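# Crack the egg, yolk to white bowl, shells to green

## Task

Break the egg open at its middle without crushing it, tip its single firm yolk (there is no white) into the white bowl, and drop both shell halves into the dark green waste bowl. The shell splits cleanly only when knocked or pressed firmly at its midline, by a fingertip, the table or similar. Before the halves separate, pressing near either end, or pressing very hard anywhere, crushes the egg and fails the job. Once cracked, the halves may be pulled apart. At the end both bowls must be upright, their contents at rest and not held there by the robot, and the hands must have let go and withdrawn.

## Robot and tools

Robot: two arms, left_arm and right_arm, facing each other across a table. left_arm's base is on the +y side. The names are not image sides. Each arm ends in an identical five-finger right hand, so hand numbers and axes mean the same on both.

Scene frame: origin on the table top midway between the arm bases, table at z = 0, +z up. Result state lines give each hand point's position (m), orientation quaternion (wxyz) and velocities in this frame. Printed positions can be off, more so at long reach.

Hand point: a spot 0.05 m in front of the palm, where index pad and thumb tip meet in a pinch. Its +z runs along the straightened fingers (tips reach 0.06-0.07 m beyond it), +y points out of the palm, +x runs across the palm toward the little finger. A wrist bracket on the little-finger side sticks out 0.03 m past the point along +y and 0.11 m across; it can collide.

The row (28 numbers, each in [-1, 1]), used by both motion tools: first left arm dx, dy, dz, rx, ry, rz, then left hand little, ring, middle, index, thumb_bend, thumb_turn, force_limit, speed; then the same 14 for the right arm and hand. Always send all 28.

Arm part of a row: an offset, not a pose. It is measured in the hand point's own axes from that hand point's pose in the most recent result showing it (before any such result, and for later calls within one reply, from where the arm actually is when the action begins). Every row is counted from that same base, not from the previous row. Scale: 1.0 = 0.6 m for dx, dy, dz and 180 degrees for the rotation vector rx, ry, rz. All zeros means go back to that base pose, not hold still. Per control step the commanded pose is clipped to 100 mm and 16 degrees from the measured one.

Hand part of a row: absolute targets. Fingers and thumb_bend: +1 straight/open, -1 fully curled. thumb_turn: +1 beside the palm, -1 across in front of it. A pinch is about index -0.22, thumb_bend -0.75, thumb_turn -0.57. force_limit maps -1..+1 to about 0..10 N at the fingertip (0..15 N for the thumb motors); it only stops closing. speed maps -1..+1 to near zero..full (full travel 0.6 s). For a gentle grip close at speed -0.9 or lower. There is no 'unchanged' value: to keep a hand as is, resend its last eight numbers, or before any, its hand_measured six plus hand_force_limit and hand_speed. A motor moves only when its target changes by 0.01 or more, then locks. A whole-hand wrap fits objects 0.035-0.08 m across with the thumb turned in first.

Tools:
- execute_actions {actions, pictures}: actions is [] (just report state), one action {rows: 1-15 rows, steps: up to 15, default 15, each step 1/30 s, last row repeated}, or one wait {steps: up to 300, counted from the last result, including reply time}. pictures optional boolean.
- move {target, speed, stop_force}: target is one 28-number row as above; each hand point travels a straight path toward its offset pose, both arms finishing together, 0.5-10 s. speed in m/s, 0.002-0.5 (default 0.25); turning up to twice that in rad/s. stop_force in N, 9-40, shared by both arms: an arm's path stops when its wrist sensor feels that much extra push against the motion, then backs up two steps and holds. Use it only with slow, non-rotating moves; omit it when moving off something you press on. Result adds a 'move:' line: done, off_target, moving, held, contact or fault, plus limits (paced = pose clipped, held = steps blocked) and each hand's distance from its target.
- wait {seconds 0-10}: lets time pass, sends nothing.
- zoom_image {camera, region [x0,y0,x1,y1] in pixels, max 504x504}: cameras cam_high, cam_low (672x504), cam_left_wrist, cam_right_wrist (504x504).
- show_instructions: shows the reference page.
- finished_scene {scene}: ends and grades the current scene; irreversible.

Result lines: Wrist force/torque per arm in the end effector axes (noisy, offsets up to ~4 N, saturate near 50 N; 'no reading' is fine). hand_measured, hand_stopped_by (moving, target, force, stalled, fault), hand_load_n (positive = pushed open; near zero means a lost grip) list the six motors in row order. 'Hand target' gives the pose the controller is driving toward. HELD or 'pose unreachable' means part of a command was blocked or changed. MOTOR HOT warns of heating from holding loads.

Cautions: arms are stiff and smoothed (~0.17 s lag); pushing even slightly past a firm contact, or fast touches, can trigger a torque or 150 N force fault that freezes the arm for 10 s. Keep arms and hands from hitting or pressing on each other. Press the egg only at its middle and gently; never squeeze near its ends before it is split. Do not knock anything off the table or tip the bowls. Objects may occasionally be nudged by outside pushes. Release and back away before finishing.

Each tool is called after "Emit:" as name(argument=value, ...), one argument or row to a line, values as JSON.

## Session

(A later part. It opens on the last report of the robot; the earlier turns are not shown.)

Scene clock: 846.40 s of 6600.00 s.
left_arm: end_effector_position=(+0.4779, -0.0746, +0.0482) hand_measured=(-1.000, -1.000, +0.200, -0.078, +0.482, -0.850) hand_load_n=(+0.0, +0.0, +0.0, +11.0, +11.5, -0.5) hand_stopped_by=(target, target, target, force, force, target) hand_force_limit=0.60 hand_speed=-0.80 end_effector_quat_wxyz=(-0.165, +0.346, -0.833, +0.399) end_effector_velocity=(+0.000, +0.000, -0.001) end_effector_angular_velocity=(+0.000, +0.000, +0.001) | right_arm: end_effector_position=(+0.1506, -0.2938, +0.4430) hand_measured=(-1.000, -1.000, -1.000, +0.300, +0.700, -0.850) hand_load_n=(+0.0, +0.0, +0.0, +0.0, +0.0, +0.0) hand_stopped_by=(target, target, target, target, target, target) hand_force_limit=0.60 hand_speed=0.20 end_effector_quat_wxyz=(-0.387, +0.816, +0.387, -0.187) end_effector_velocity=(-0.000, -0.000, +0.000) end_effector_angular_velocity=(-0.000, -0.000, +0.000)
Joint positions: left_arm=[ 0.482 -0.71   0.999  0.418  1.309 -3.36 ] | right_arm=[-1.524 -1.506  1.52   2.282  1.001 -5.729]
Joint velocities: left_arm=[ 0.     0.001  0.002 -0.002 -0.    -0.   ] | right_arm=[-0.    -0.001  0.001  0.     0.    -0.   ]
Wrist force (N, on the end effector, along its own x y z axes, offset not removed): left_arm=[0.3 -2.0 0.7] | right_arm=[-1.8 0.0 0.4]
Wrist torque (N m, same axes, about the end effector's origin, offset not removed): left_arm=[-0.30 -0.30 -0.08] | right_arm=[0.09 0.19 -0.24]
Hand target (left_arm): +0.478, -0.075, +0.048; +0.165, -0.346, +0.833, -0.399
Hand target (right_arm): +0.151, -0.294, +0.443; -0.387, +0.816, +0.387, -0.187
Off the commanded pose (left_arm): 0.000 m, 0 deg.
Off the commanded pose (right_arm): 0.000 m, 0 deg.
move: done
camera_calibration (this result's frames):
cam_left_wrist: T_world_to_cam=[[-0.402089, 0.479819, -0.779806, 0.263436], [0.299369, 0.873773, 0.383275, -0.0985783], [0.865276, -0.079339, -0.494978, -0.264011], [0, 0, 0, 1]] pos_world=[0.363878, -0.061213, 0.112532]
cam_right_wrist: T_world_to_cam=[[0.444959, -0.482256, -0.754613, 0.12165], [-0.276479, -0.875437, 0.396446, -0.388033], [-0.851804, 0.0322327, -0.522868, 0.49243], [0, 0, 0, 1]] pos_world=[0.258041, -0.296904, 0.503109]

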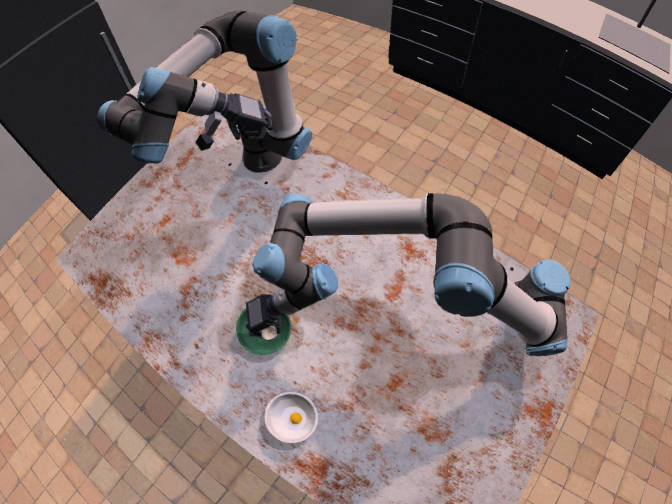

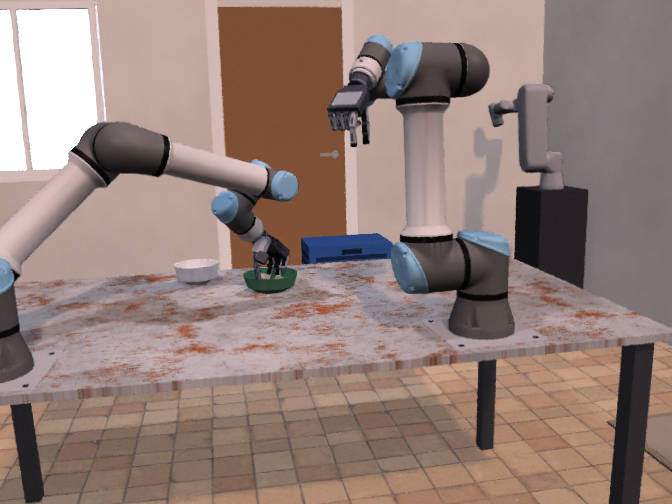

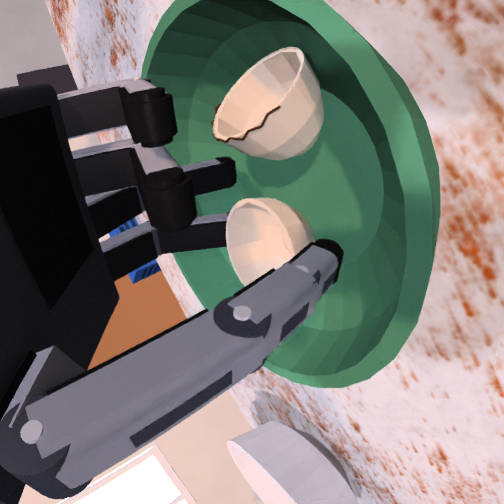

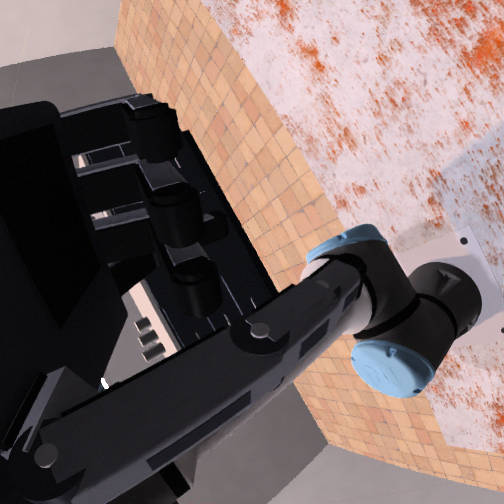

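No contact. Lower a few mm more, then open.

Emit:
move(
  target=[0,0.0078,0.0063,0,0,0,-1,-1,0.2,-0.4,0.2,-0.85,0.6,-0.8,0,0,0,0,0,0,-1,-1,-1,0.3,0.7,-0.85,0.6,0.2],
  speed=0.01,
  stop_force=9,
)

Emit:
move(
  target=[0,0,0,0,0,0,-1,-1,0.2,0.2,0.7,-0.85,0.6,-0.5,0,0,0,0,0,0,-1,-1,-1,0.3,0.7,-0.85,0.6,0.2],
  speed=0.01,
)

Emit:
move(
  target=[0,-0.11,-0.089,0,0,0,-1,-1,0.2,0.2,0.7,-0.85,0.6,-0.5,0,0,0,0,0,0,-1,-1,-1,0.3,0.7,-0.85,0.6,0.2],
  speed=0.08,
)

Scene clock: 855.33 s of 6600.00 s.
left_arm: end_effector_position=(+0.4778, -0.0746, +0.0423) hand_measured=(-1.000, -1.000, +0.200, -0.078, +0.482, -0.850) hand_load_n=(+0.0, +0.0, +0.0, +11.0, +11.5, -0.5) hand_stopped_by=(target, target, target, force, force, target) hand_force_limit=0.60 hand_speed=-0.80 end_effector_quat_wxyz=(-0.165, +0.346, -0.833, +0.399) end_effector_velocity=(+0.000, -0.000, -0.001) end_effector_angular_velocity=(-0.002, -0.001, -0.000) | right_arm: end_effector_position=(+0.1506, -0.2938, +0.4430) hand_measured=(-1.000, -1.000, -1.000, +0.300, +0.700, -0.850) hand_load_n=(+0.0, +0.0, +0.0, +0.0, +0.0, +0.0) hand_stopped_by=(target, target, target, target, target, target) hand_force_limit=0.60 hand_speed=0.20 end_effector_quat_wxyz=(-0.387, +0.816, +0.387, -0.187) end_effector_velocity=(+0.000, +0.000, -0.000) end_effector_angular_velocity=(+0.001, -0.002, +0.001)
Joint positions: left_arm=[ 0.482 -0.705  1.005  0.406  1.309 -3.36 ] | right_arm=[-1.524 -1.506  1.52   2.282  1.001 -5.729]
Joint velocities: left_arm=[-0.     0.001  0.002 -0.005 -0.     0.   ] | right_arm=[-0.     0.001 -0.001 -0.001 -0.    -0.001]
Wrist force (N, on the end effector, along its own x y z axes, offset not removed): left_arm=[0.7 0.3 1.7] | right_arm=[-2.1 1.1 0.9]
Wrist torque (N m, same axes, about the end effector's origin, offset not removed): left_arm=[-0.10 -0.47 -0.09] | right_arm=[0.25 0.15 -0.21]
Hand target (left_arm): +0.478, -0.075, +0.042; +0.165, -0.346, +0.833, -0.399
Hand target (right_arm): +0.151, -0.294, +0.443; -0.387, +0.816, +0.387, -0.187
Off the commanded pose (left_arm): 0.000 m, 0 deg.
Off the commanded pose (right_arm): 0.000 m, 0 deg.
After step 90, 5.13 s passed at rest.
move: done
camera_calibration (this result's frames):
cam_left_wrist: T_world_to_cam=[[-0.402022, 0.479887, -0.779799, 0.258812], [0.299441, 0.87373, 0.383316, -0.0963092], [0.865282, -0.0794025, -0.494956, -0.266924], [0, 0, 0, 1]] pos_world=[0.363851, -0.0612468, 0.106623]
cam_right_wrist: T_world_to_cam=[[0.44496, -0.482256, -0.754613, 0.12165], [-0.276479, -0.875437, 0.396446, -0.388033], [-0.851804, 0.0322324, -0.522868, 0.49243], [0, 0, 0, 1]] pos_world=[0.258041, -0.296904, 0.503109]

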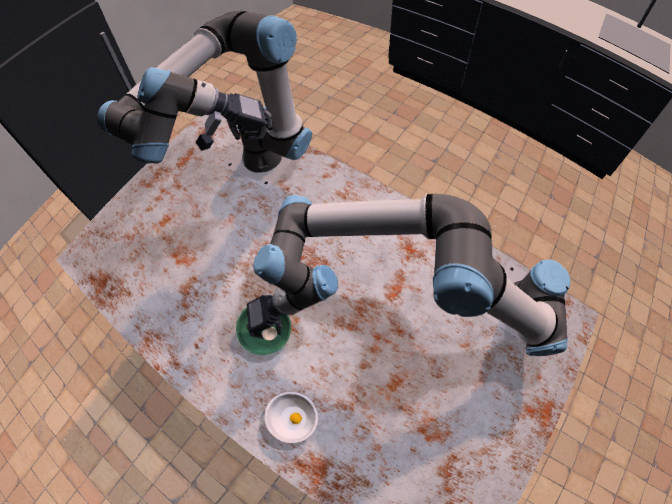

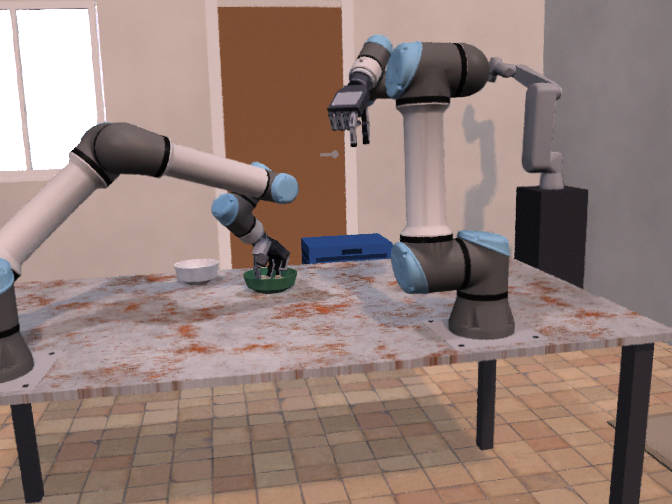

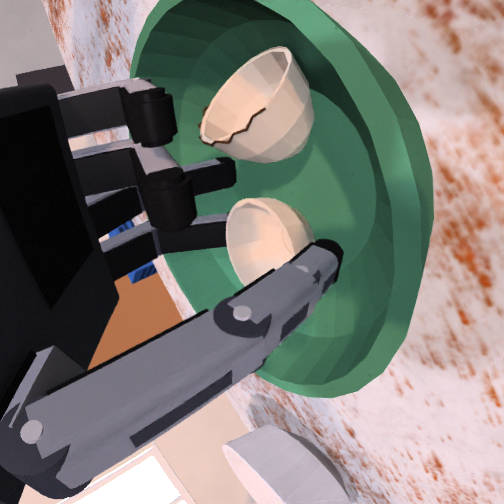

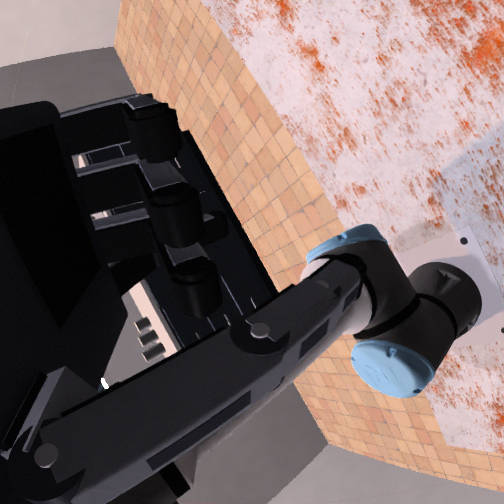

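Scene clock: 856.03 s of 6600.00 s.
left_arm: end_effector_position=(+0.4778, -0.0746, +0.0422) hand_measured=(-1.000, -1.000, +0.200, +0.200, +0.700, -0.850) hand_load_n=(+0.0, +0.0, +0.0, +0.0, +0.0, +0.0) hand_stopped_by=(target, target, target, target, target, target) hand_force_limit=0.60 hand_speed=-0.50 end_effector_quat_wxyz=(-0.165, +0.346, -0.833, +0.399) end_effector_velocity=(-0.001, -0.001, +0.000) end_effector_angular_velocity=(-0.001, +0.001, -0.001) | right_arm: end_effector_position=(+0.1506, -0.2938, +0.4430) hand_measured=(-1.000, -1.000, -1.000, +0.300, +0.700, -0.850) hand_load_n=(+0.0, +0.0, +0.0, +0.0, +0.0, +0.0) hand_stopped_by=(target, target, target, target, target, target) hand_force_limit=0.60 hand_speed=0.20 end_effector_quat_wxyz=(-0.387, +0.816, +0.387, -0.187) end_effector_velocity=(-0.001, -0.000, +0.000) end_effector_angular_velocity=(-0.000, +0.000, +0.000)
Joint positions: left_arm=[ 0.482 -0.705  1.005  0.406  1.309 -3.36 ] | right_arm=[-1.524 -1.506  1.52   2.282  1.001 -5.729]
Joint velocities: left_arm=[-0.001 -0.    -0.001  0.001  0.    -0.001] | right_arm=[-0.    -0.002  0.001  0.001  0.    -0.   ]
Wrist force (N, on the end effector, along its own x y z axes, offset not removed): left_arm=[0.2 0.6 2.6] | right_arm=[-2.2 0.8 -0.4]
Wrist torque (N m, same axes, about the end effector's origin, offset not removed): left_arm=[-0.09 -0.25 -0.05] | right_arm=[0.29 0.19 -0.25]
Hand target (left_arm): +0.478, -0.075, +0.042; +0.165, -0.346, +0.833, -0.399
Hand target (right_arm): +0.151, -0.294, +0.443; -0.387, +0.816, +0.387, -0.187
Off the commanded pose (left_arm): 0.000 m, 0 deg.
Off the commanded pose (right_arm): 0.000 m, 0 deg.
move: done
camera_calibration (this result's frames):
cam_left_wrist: T_world_to_cam=[[-0.402021, 0.479885, -0.779801, 0.258779], [0.29944, 0.873731, 0.383314, -0.0962922], [0.865283, -0.0794038, -0.494955, -0.266945], [0, 0, 0, 1]] pos_world=[0.363851, -0.0612468, 0.10658]
cam_right_wrist: T_world_to_cam=[[0.444959, -0.482256, -0.754613, 0.121651], [-0.276479, -0.875437, 0.396446, -0.388033], [-0.851804, 0.0322325, -0.522868, 0.49243], [0, 0, 0, 1]] pos_world=[0.258041, -0.296904, 0.503109]

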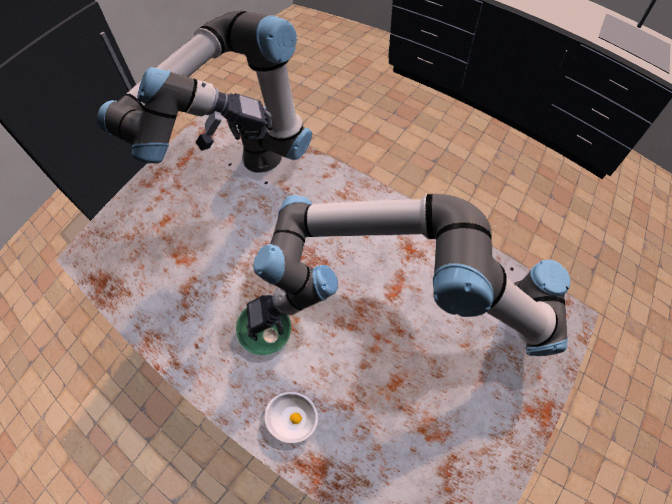

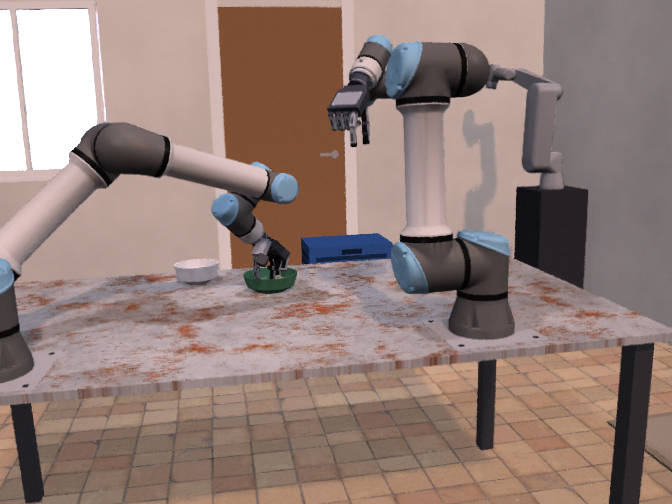

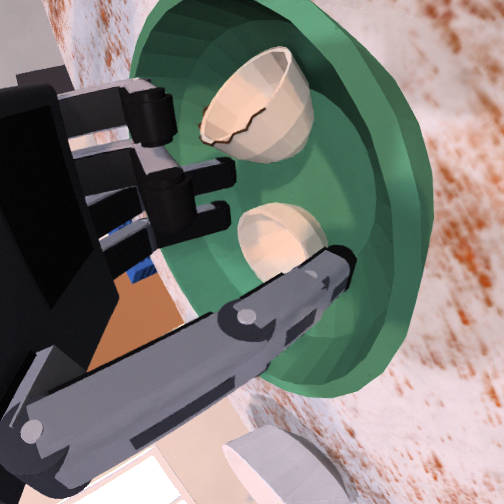

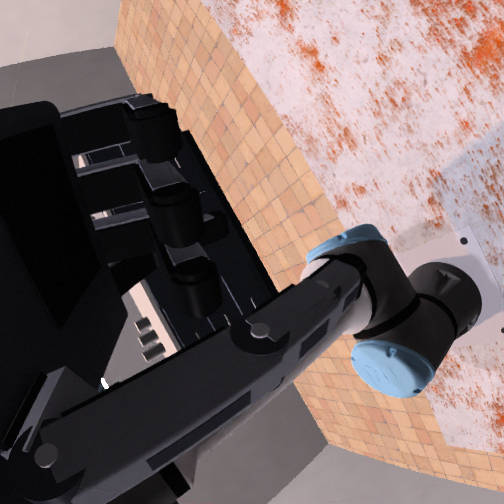

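Scene clock: 857.50 s of 6600.00 s.
left_arm: end_effector_position=(+0.4777, -0.0744, +0.1270) hand_measured=(-1.000, -1.000, +0.200, +0.200, +0.700, -0.850) hand_load_n=(+0.0, +0.0, +0.0, +0.0, +0.0, +0.0) hand_stopped_by=(target, target, target, target, target, target) hand_force_limit=0.60 hand_speed=-0.50 end_effector_quat_wxyz=(-0.165, +0.346, -0.833, +0.399) end_effector_velocity=(-0.000, +0.000, +0.001) end_effector_angular_velocity=(+0.001, +0.001, +0.001) | right_arm: end_effector_position=(+0.1506, -0.2938, +0.4430) hand_measured=(-1.000, -1.000, -1.000, +0.300, +0.700, -0.850) hand_load_n=(+0.0, +0.0, +0.0, +0.0, +0.0, +0.0) hand_stopped_by=(target, target, target, target, target, target) hand_force_limit=0.60 hand_speed=0.20 end_effector_quat_wxyz=(-0.387, +0.816, +0.387, -0.187) end_effector_velocity=(+0.000, +0.000, -0.000) end_effector_angular_velocity=(+0.002, -0.002, +0.002)
Joint positions: left_arm=[ 0.482 -0.758  0.88   0.584  1.309 -3.36 ] | right_arm=[-1.524 -1.506  1.52   2.282  1.001 -5.729]
Joint velocities: left_arm=[ 0.     0.    -0.002  0.004 -0.    -0.001] | right_arm=[ 0.    -0.    -0.    -0.001  0.    -0.003]
Wrist force (N, on the end effector, along its own x y z axes, offset not removed): left_arm=[0.4 -0.4 0.1] | right_arm=[-0.7 0.1 0.8]
Wrist torque (N m, same axes, about the end effector's origin, offset not removed): left_arm=[-0.07 -0.38 -0.04] | right_arm=[0.00 -0.04 -0.06]
Hand target (left_arm): +0.478, -0.074, +0.127; +0.165, -0.346, +0.833, -0.399
Hand target (right_arm): +0.151, -0.294, +0.443; -0.387, +0.816, +0.387, -0.187
Off the commanded pose (left_arm): 0.000 m, 0 deg.
Off the commanded pose (right_arm): 0.000 m, 0 deg.
move: done
camera_calibration (this result's frames):
cam_left_wrist: T_world_to_cam=[[-0.401957, 0.479934, -0.779804, 0.324717], [0.299442, 0.873704, 0.383374, -0.129003], [0.865312, -0.079406, -0.494904, -0.224874], [0, 0, 0, 1]] pos_world=[0.363737, -0.0609883, 0.191381]
cam_right_wrist: T_world_to_cam=[[0.44496, -0.482256, -0.754613, 0.12165], [-0.276479, -0.875437, 0.396445, -0.388033], [-0.851804, 0.0322323, -0.522868, 0.49243], [0, 0, 0, 1]] pos_world=[0.258041, -0.296904, 0.503109]

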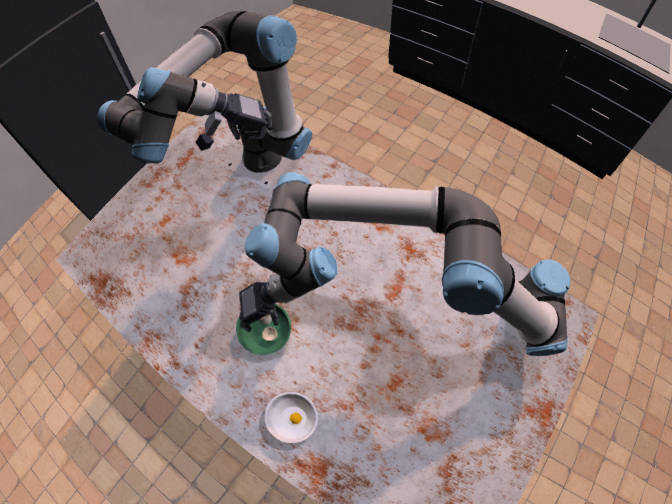

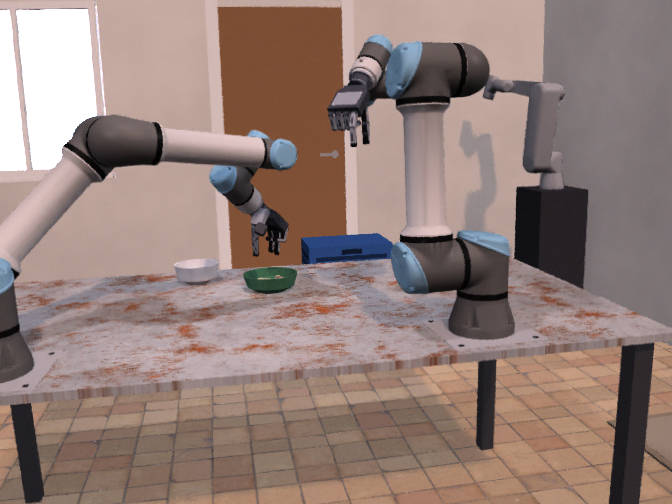

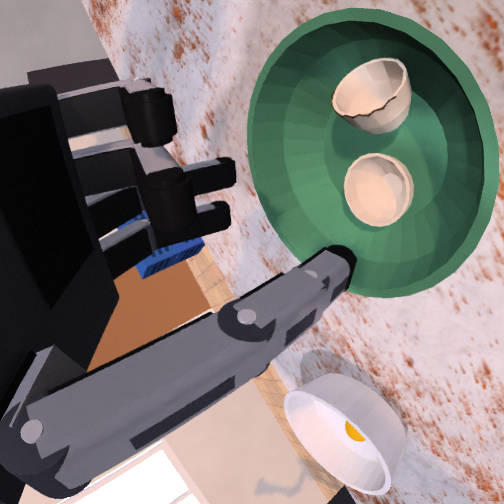

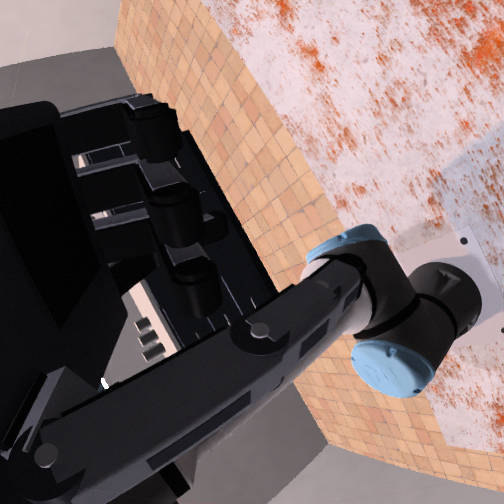

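Both shells are in the green bowl and the yolk is in the white one. Retreating L.

Emit:
move(
  target=[0.05,0.0,-0.38,0,0,0,-1,-1,0.2,0.2,0.7,-0.85,0.6,-0.5,0,0,0,0,0,0,-1,-1,-1,0.3,0.7,-0.85,0.6,0.2],
  speed=0.25,
)

Scene clock: 861.37 s of 6600.00 s.
left_arm: end_effector_position=(+0.3309, +0.0298, +0.2700) hand_measured=(-1.000, -1.000, +0.200, +0.200, +0.700, -0.850) hand_load_n=(+0.0, +0.0, +0.0, +0.0, +0.0, +0.0) hand_stopped_by=(target, target, target, target, target, target) hand_force_limit=0.60 hand_speed=-0.50 end_effector_quat_wxyz=(-0.165, +0.346, -0.833, +0.399) end_effector_velocity=(-0.001, +0.001, +0.001) end_effector_angular_velocity=(+0.000, -0.001, -0.001) | right_arm: end_effector_position=(+0.1506, -0.2938, +0.4430) hand_measured=(-1.000, -1.000, -1.000, +0.300, +0.700, -0.850) hand_load_n=(+0.0, +0.0, +0.0, +0.0, +0.0, +0.0) hand_stopped_by=(target, target, target, target, target, target) hand_force_limit=0.60 hand_speed=0.20 end_effector_quat_wxyz=(-0.387, +0.816, +0.387, -0.187) end_effector_velocity=(-0.000, -0.000, +0.000) end_effector_angular_velocity=(-0.000, -0.001, -0.000)
Joint positions: left_arm=[ 0.296 -1.247  1.294  0.702  1.17  -3.491] | right_arm=[-1.524 -1.506  1.52   2.282  1.001 -5.729]
Joint velocities: left_arm=[-0.003 -0.003  0.002  0.002 -0.002 -0.001] | right_arm=[-0.    -0.001 -0.     0.     0.     0.001]
Wrist force (N, on the end effector, along its own x y z axes, offset not removed): left_arm=[-1.8 1.1 1.1] | right_arm=[-1.8 -0.4 1.0]
Wrist torque (N m, same axes, about the end effector's origin, offset not removed): left_arm=[0.20 0.01 -0.05] | right_arm=[0.02 0.12 -0.21]
Hand target (left_arm): +0.331, +0.030, +0.270; +0.165, -0.346, +0.833, -0.399
Hand target (right_arm): +0.151, -0.294, +0.443; -0.387, +0.816, +0.387, -0.187
Off the commanded pose (left_arm): 0.000 m, 0 deg.
Off the commanded pose (right_arm): 0.000 m, 0 deg.
move: done
camera_calibration (this result's frames):
cam_left_wrist: T_world_to_cam=[[-0.402105, 0.480011, -0.77968, 0.327222], [0.299503, 0.873667, 0.383411, -0.230853], [0.865222, -0.079345, -0.49507, -0.0187445], [0, 0, 0, 1]] pos_world=[0.216937, 0.0431311, 0.33436]
cam_right_wrist: T_world_to_cam=[[0.444959, -0.482256, -0.754613, 0.121651], [-0.276479, -0.875437, 0.396445, -0.388033], [-0.851804, 0.0322326, -0.522868, 0.49243], [0, 0, 0, 1]] pos_world=[0.258041, -0.296904, 0.503109]

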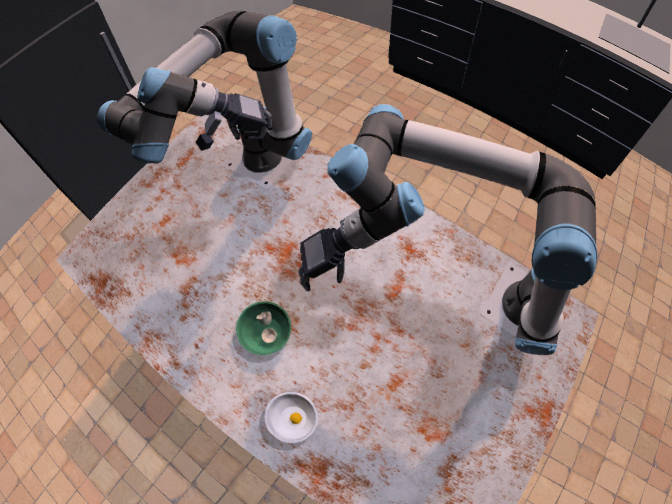

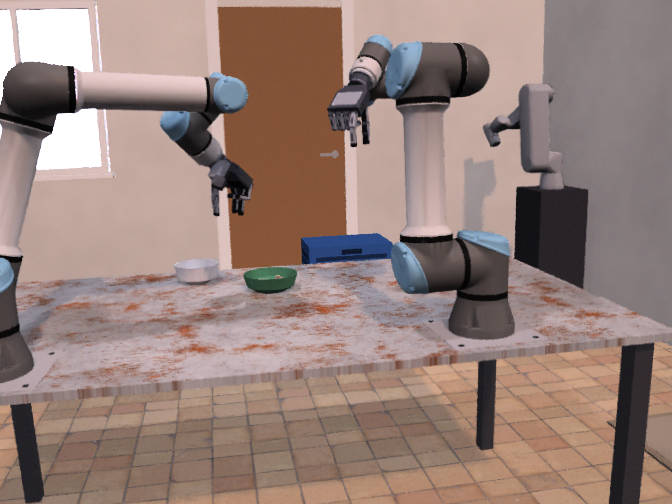

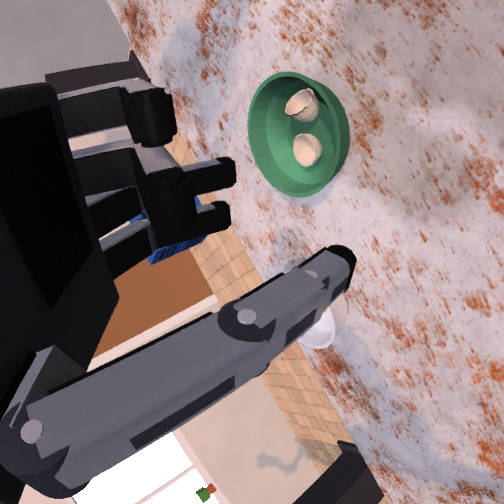

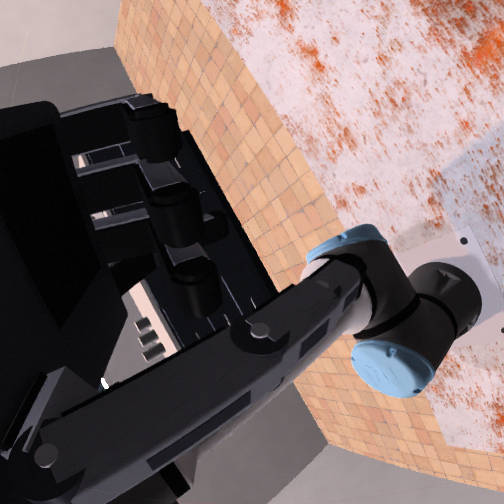

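Emit:
wait(
  seconds=2,
)

Emit:
zoom_image(
  camera="cam_high",
  region=[220,290,340,450],
)

Scene clock: 865.50 s of 6600.00 s.
left_arm: end_effector_position=(+0.3308, +0.0298, +0.2701) hand_measured=(-1.000, -1.000, +0.200, +0.200, +0.700, -0.850) hand_load_n=(+0.0, +0.0, +0.0, +0.0, +0.0, +0.0) hand_stopped_by=(target, target, target, target, target, target) hand_force_limit=0.60 hand_speed=-0.50 end_effector_quat_wxyz=(-0.165, +0.346, -0.833, +0.399) end_effector_velocity=(-0.000, -0.000, -0.000) end_effector_angular_velocity=(+0.000, -0.000, -0.001) | right_arm: end_effector_position=(+0.1506, -0.2938, +0.4430) hand_measured=(-1.000, -1.000, -1.000, +0.300, +0.700, -0.850) hand_load_n=(+0.0, +0.0, +0.0, +0.0, +0.0, +0.0) hand_stopped_by=(target, target, target, target, target, target) hand_force_limit=0.60 hand_speed=0.20 end_effector_quat_wxyz=(-0.387, +0.816, +0.387, -0.187) end_effector_velocity=(-0.000, -0.000, -0.000) end_effector_angular_velocity=(-0.001, +0.001, -0.001)
Joint positions: left_arm=[ 0.296 -1.247  1.294  0.703  1.17  -3.491] | right_arm=[-1.524 -1.506  1.52   2.282  1.001 -5.729]
Joint velocities: left_arm=[-0.001  0.     0.001 -0.001 -0.     0.   ] | right_arm=[ 0.    -0.001  0.001  0.     0.     0.001]
Wrist force (N, on the end effector, along its own x y z axes, offset not removed): left_arm=[-1.1 0.0 2.5] | right_arm=[-1.8 0.8 1.0]
Wrist torque (N m, same axes, about the end effector's origin, offset not removed): left_arm=[-0.28 -0.08 -0.20] | right_arm=[0.23 0.13 -0.16]
Hand target (left_arm): +0.331, +0.030, +0.270; +0.165, -0.346, +0.833, -0.399
Hand target (right_arm): +0.151, -0.294, +0.443; -0.387, +0.816, +0.387, -0.187
Off the commanded pose (left_arm): 0.000 m, 0 deg.
Off the commanded pose (right_arm): 0.000 m, 0 deg.
Steps of this call (steps 1 to 90: nothing new was sent; then 1.13 s passed at rest). Readings (end_effector_position | what the end effector reports):
1: left_arm (+0.3309, +0.0298, +0.2700) | right_arm (+0.1506, -0.2938, +0.4430) | left_arm hand_measured=(-1.000, -1.000, +0.200, +0.200, +0.700, -0.850) hand_load_n=(+0.0, +0.0, +0.0, +0.0, +0.0, +0.0) hand_stopped_by=(target, target, target, target, target, target) hand_force_limit=0.60 hand_speed=-0.50 | right_arm hand_measured=(-1.000, -1.000, -1.000, +0.300, +0.700, -0.850) hand_load_n=(+0.0, +0.0, +0.0, +0.0, +0.0, +0.0) hand_stopped_by=(target, target, target, target, target, target) hand_force_limit=0.60 hand_speed=0.20
2: left_arm (+0.3309, +0.0298, +0.2700) | right_arm (+0.1506, -0.2938, +0.4430) | left_arm hand_measured=(-1.000, -1.000, +0.200, +0.200, +0.700, -0.850) hand_load_n=(+0.0, +0.0, +0.0, +0.0, +0.0, +0.0) hand_stopped_by=(target, target, target, target, target, target) hand_force_limit=0.60 hand_speed=-0.50 | right_arm hand_measured=(-1.000, -1.000, -1.000, +0.300, +0.700, -0.850) hand_load_n=(+0.0, +0.0, +0.0, +0.0, +0.0, +0.0) hand_stopped_by=(target, target, target, target, target, target) hand_force_limit=0.60 hand_speed=0.20
4: left_arm (+0.3308, +0.0298, +0.2701) | right_arm (+0.1506, -0.2938, +0.4430) | left_arm hand_measured=(-1.000, -1.000, +0.200, +0.200, +0.700, -0.850) hand_load_n=(+0.0, +0.0, +0.0, +0.0, +0.0, +0.0) hand_stopped_by=(target, target, target, target, target, target) hand_force_limit=0.60 hand_speed=-0.50 | right_arm hand_measured=(-1.000, -1.000, -1.000, +0.300, +0.700, -0.850) hand_load_n=(+0.0, +0.0, +0.0, +0.0, +0.0, +0.0) hand_stopped_by=(target, target, target, target, target, target) hand_force_limit=0.60 hand_speed=0.20
8: left_arm (+0.3308, +0.0298, +0.2701) | right_arm (+0.1506, -0.2938, +0.4430) | left_arm hand_measured=(-1.000, -1.000, +0.200, +0.200, +0.700, -0.850) hand_load_n=(+0.0, +0.0, +0.0, +0.0, +0.0, +0.0) hand_stopped_by=(target, target, target, target, target, target) hand_force_limit=0.60 hand_speed=-0.50 | right_arm hand_measured=(-1.000, -1.000, -1.000, +0.300, +0.700, -0.850) hand_load_n=(+0.0, +0.0, +0.0, +0.0, +0.0, +0.0) hand_stopped_by=(target, target, target, target, target, target) hand_force_limit=0.60 hand_speed=0.20
90: the state above
camera_calibration (this result's frames):
cam_left_wrist: T_world_to_cam=[[-0.402089, 0.479967, -0.779716, 0.327241], [0.299482, 0.87369, 0.383376, -0.2309], [0.865237, -0.0793595, -0.495042, -0.0186134], [0, 0, 0, 1]] pos_world=[0.216835, 0.0431933, 0.334462]
cam_right_wrist: T_world_to_cam=[[0.44496, -0.482256, -0.754612, 0.12165], [-0.27648, -0.875437, 0.396445, -0.388033], [-0.851804, 0.0322327, -0.522868, 0.49243], [0, 0, 0, 1]] pos_world=[0.258041, -0.296904, 0.503109]

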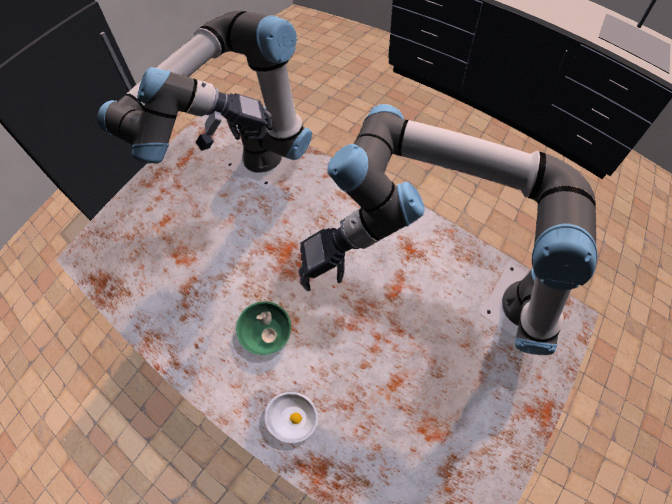

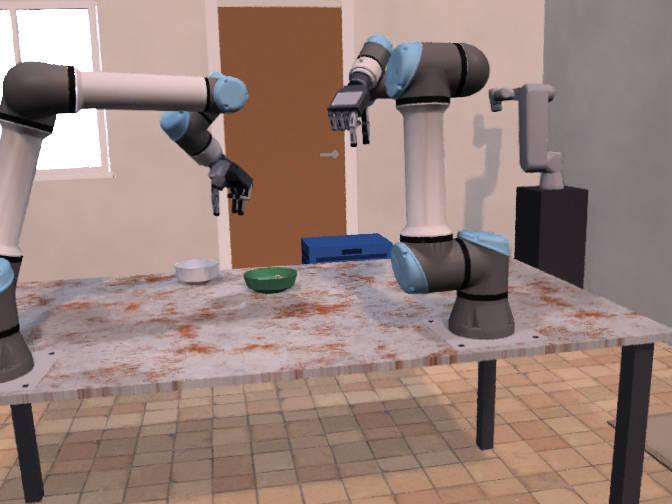

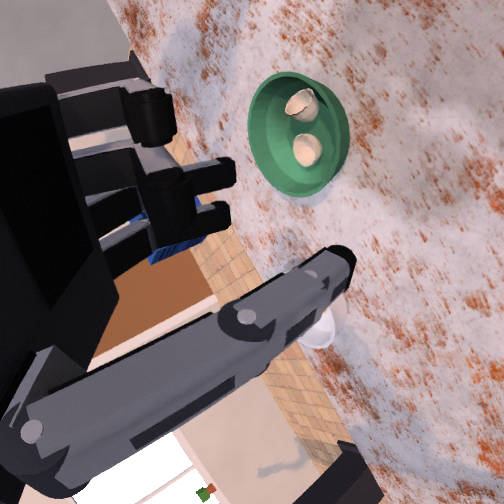

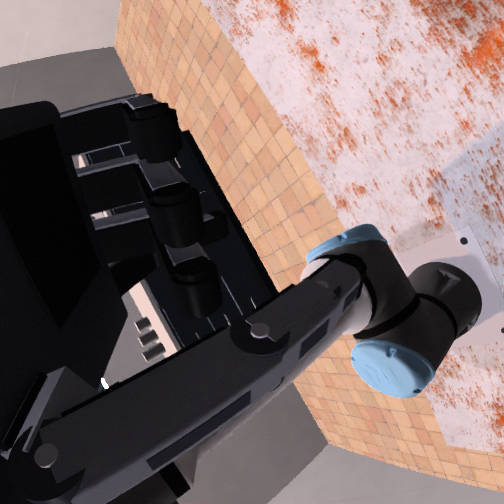

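Region (220, 290, 340, 450) of cam_high's 672x504 image, scaled by 3.150, with more detail than that image has; it fills the left 378 columns of this view, and the rest is white.

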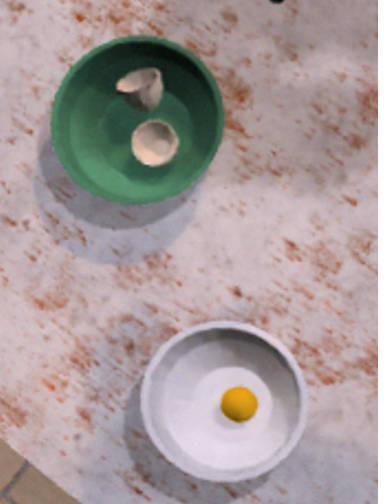

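Emit:
finished_scene(
  scene=2,
)

The scene is finished: the task was done.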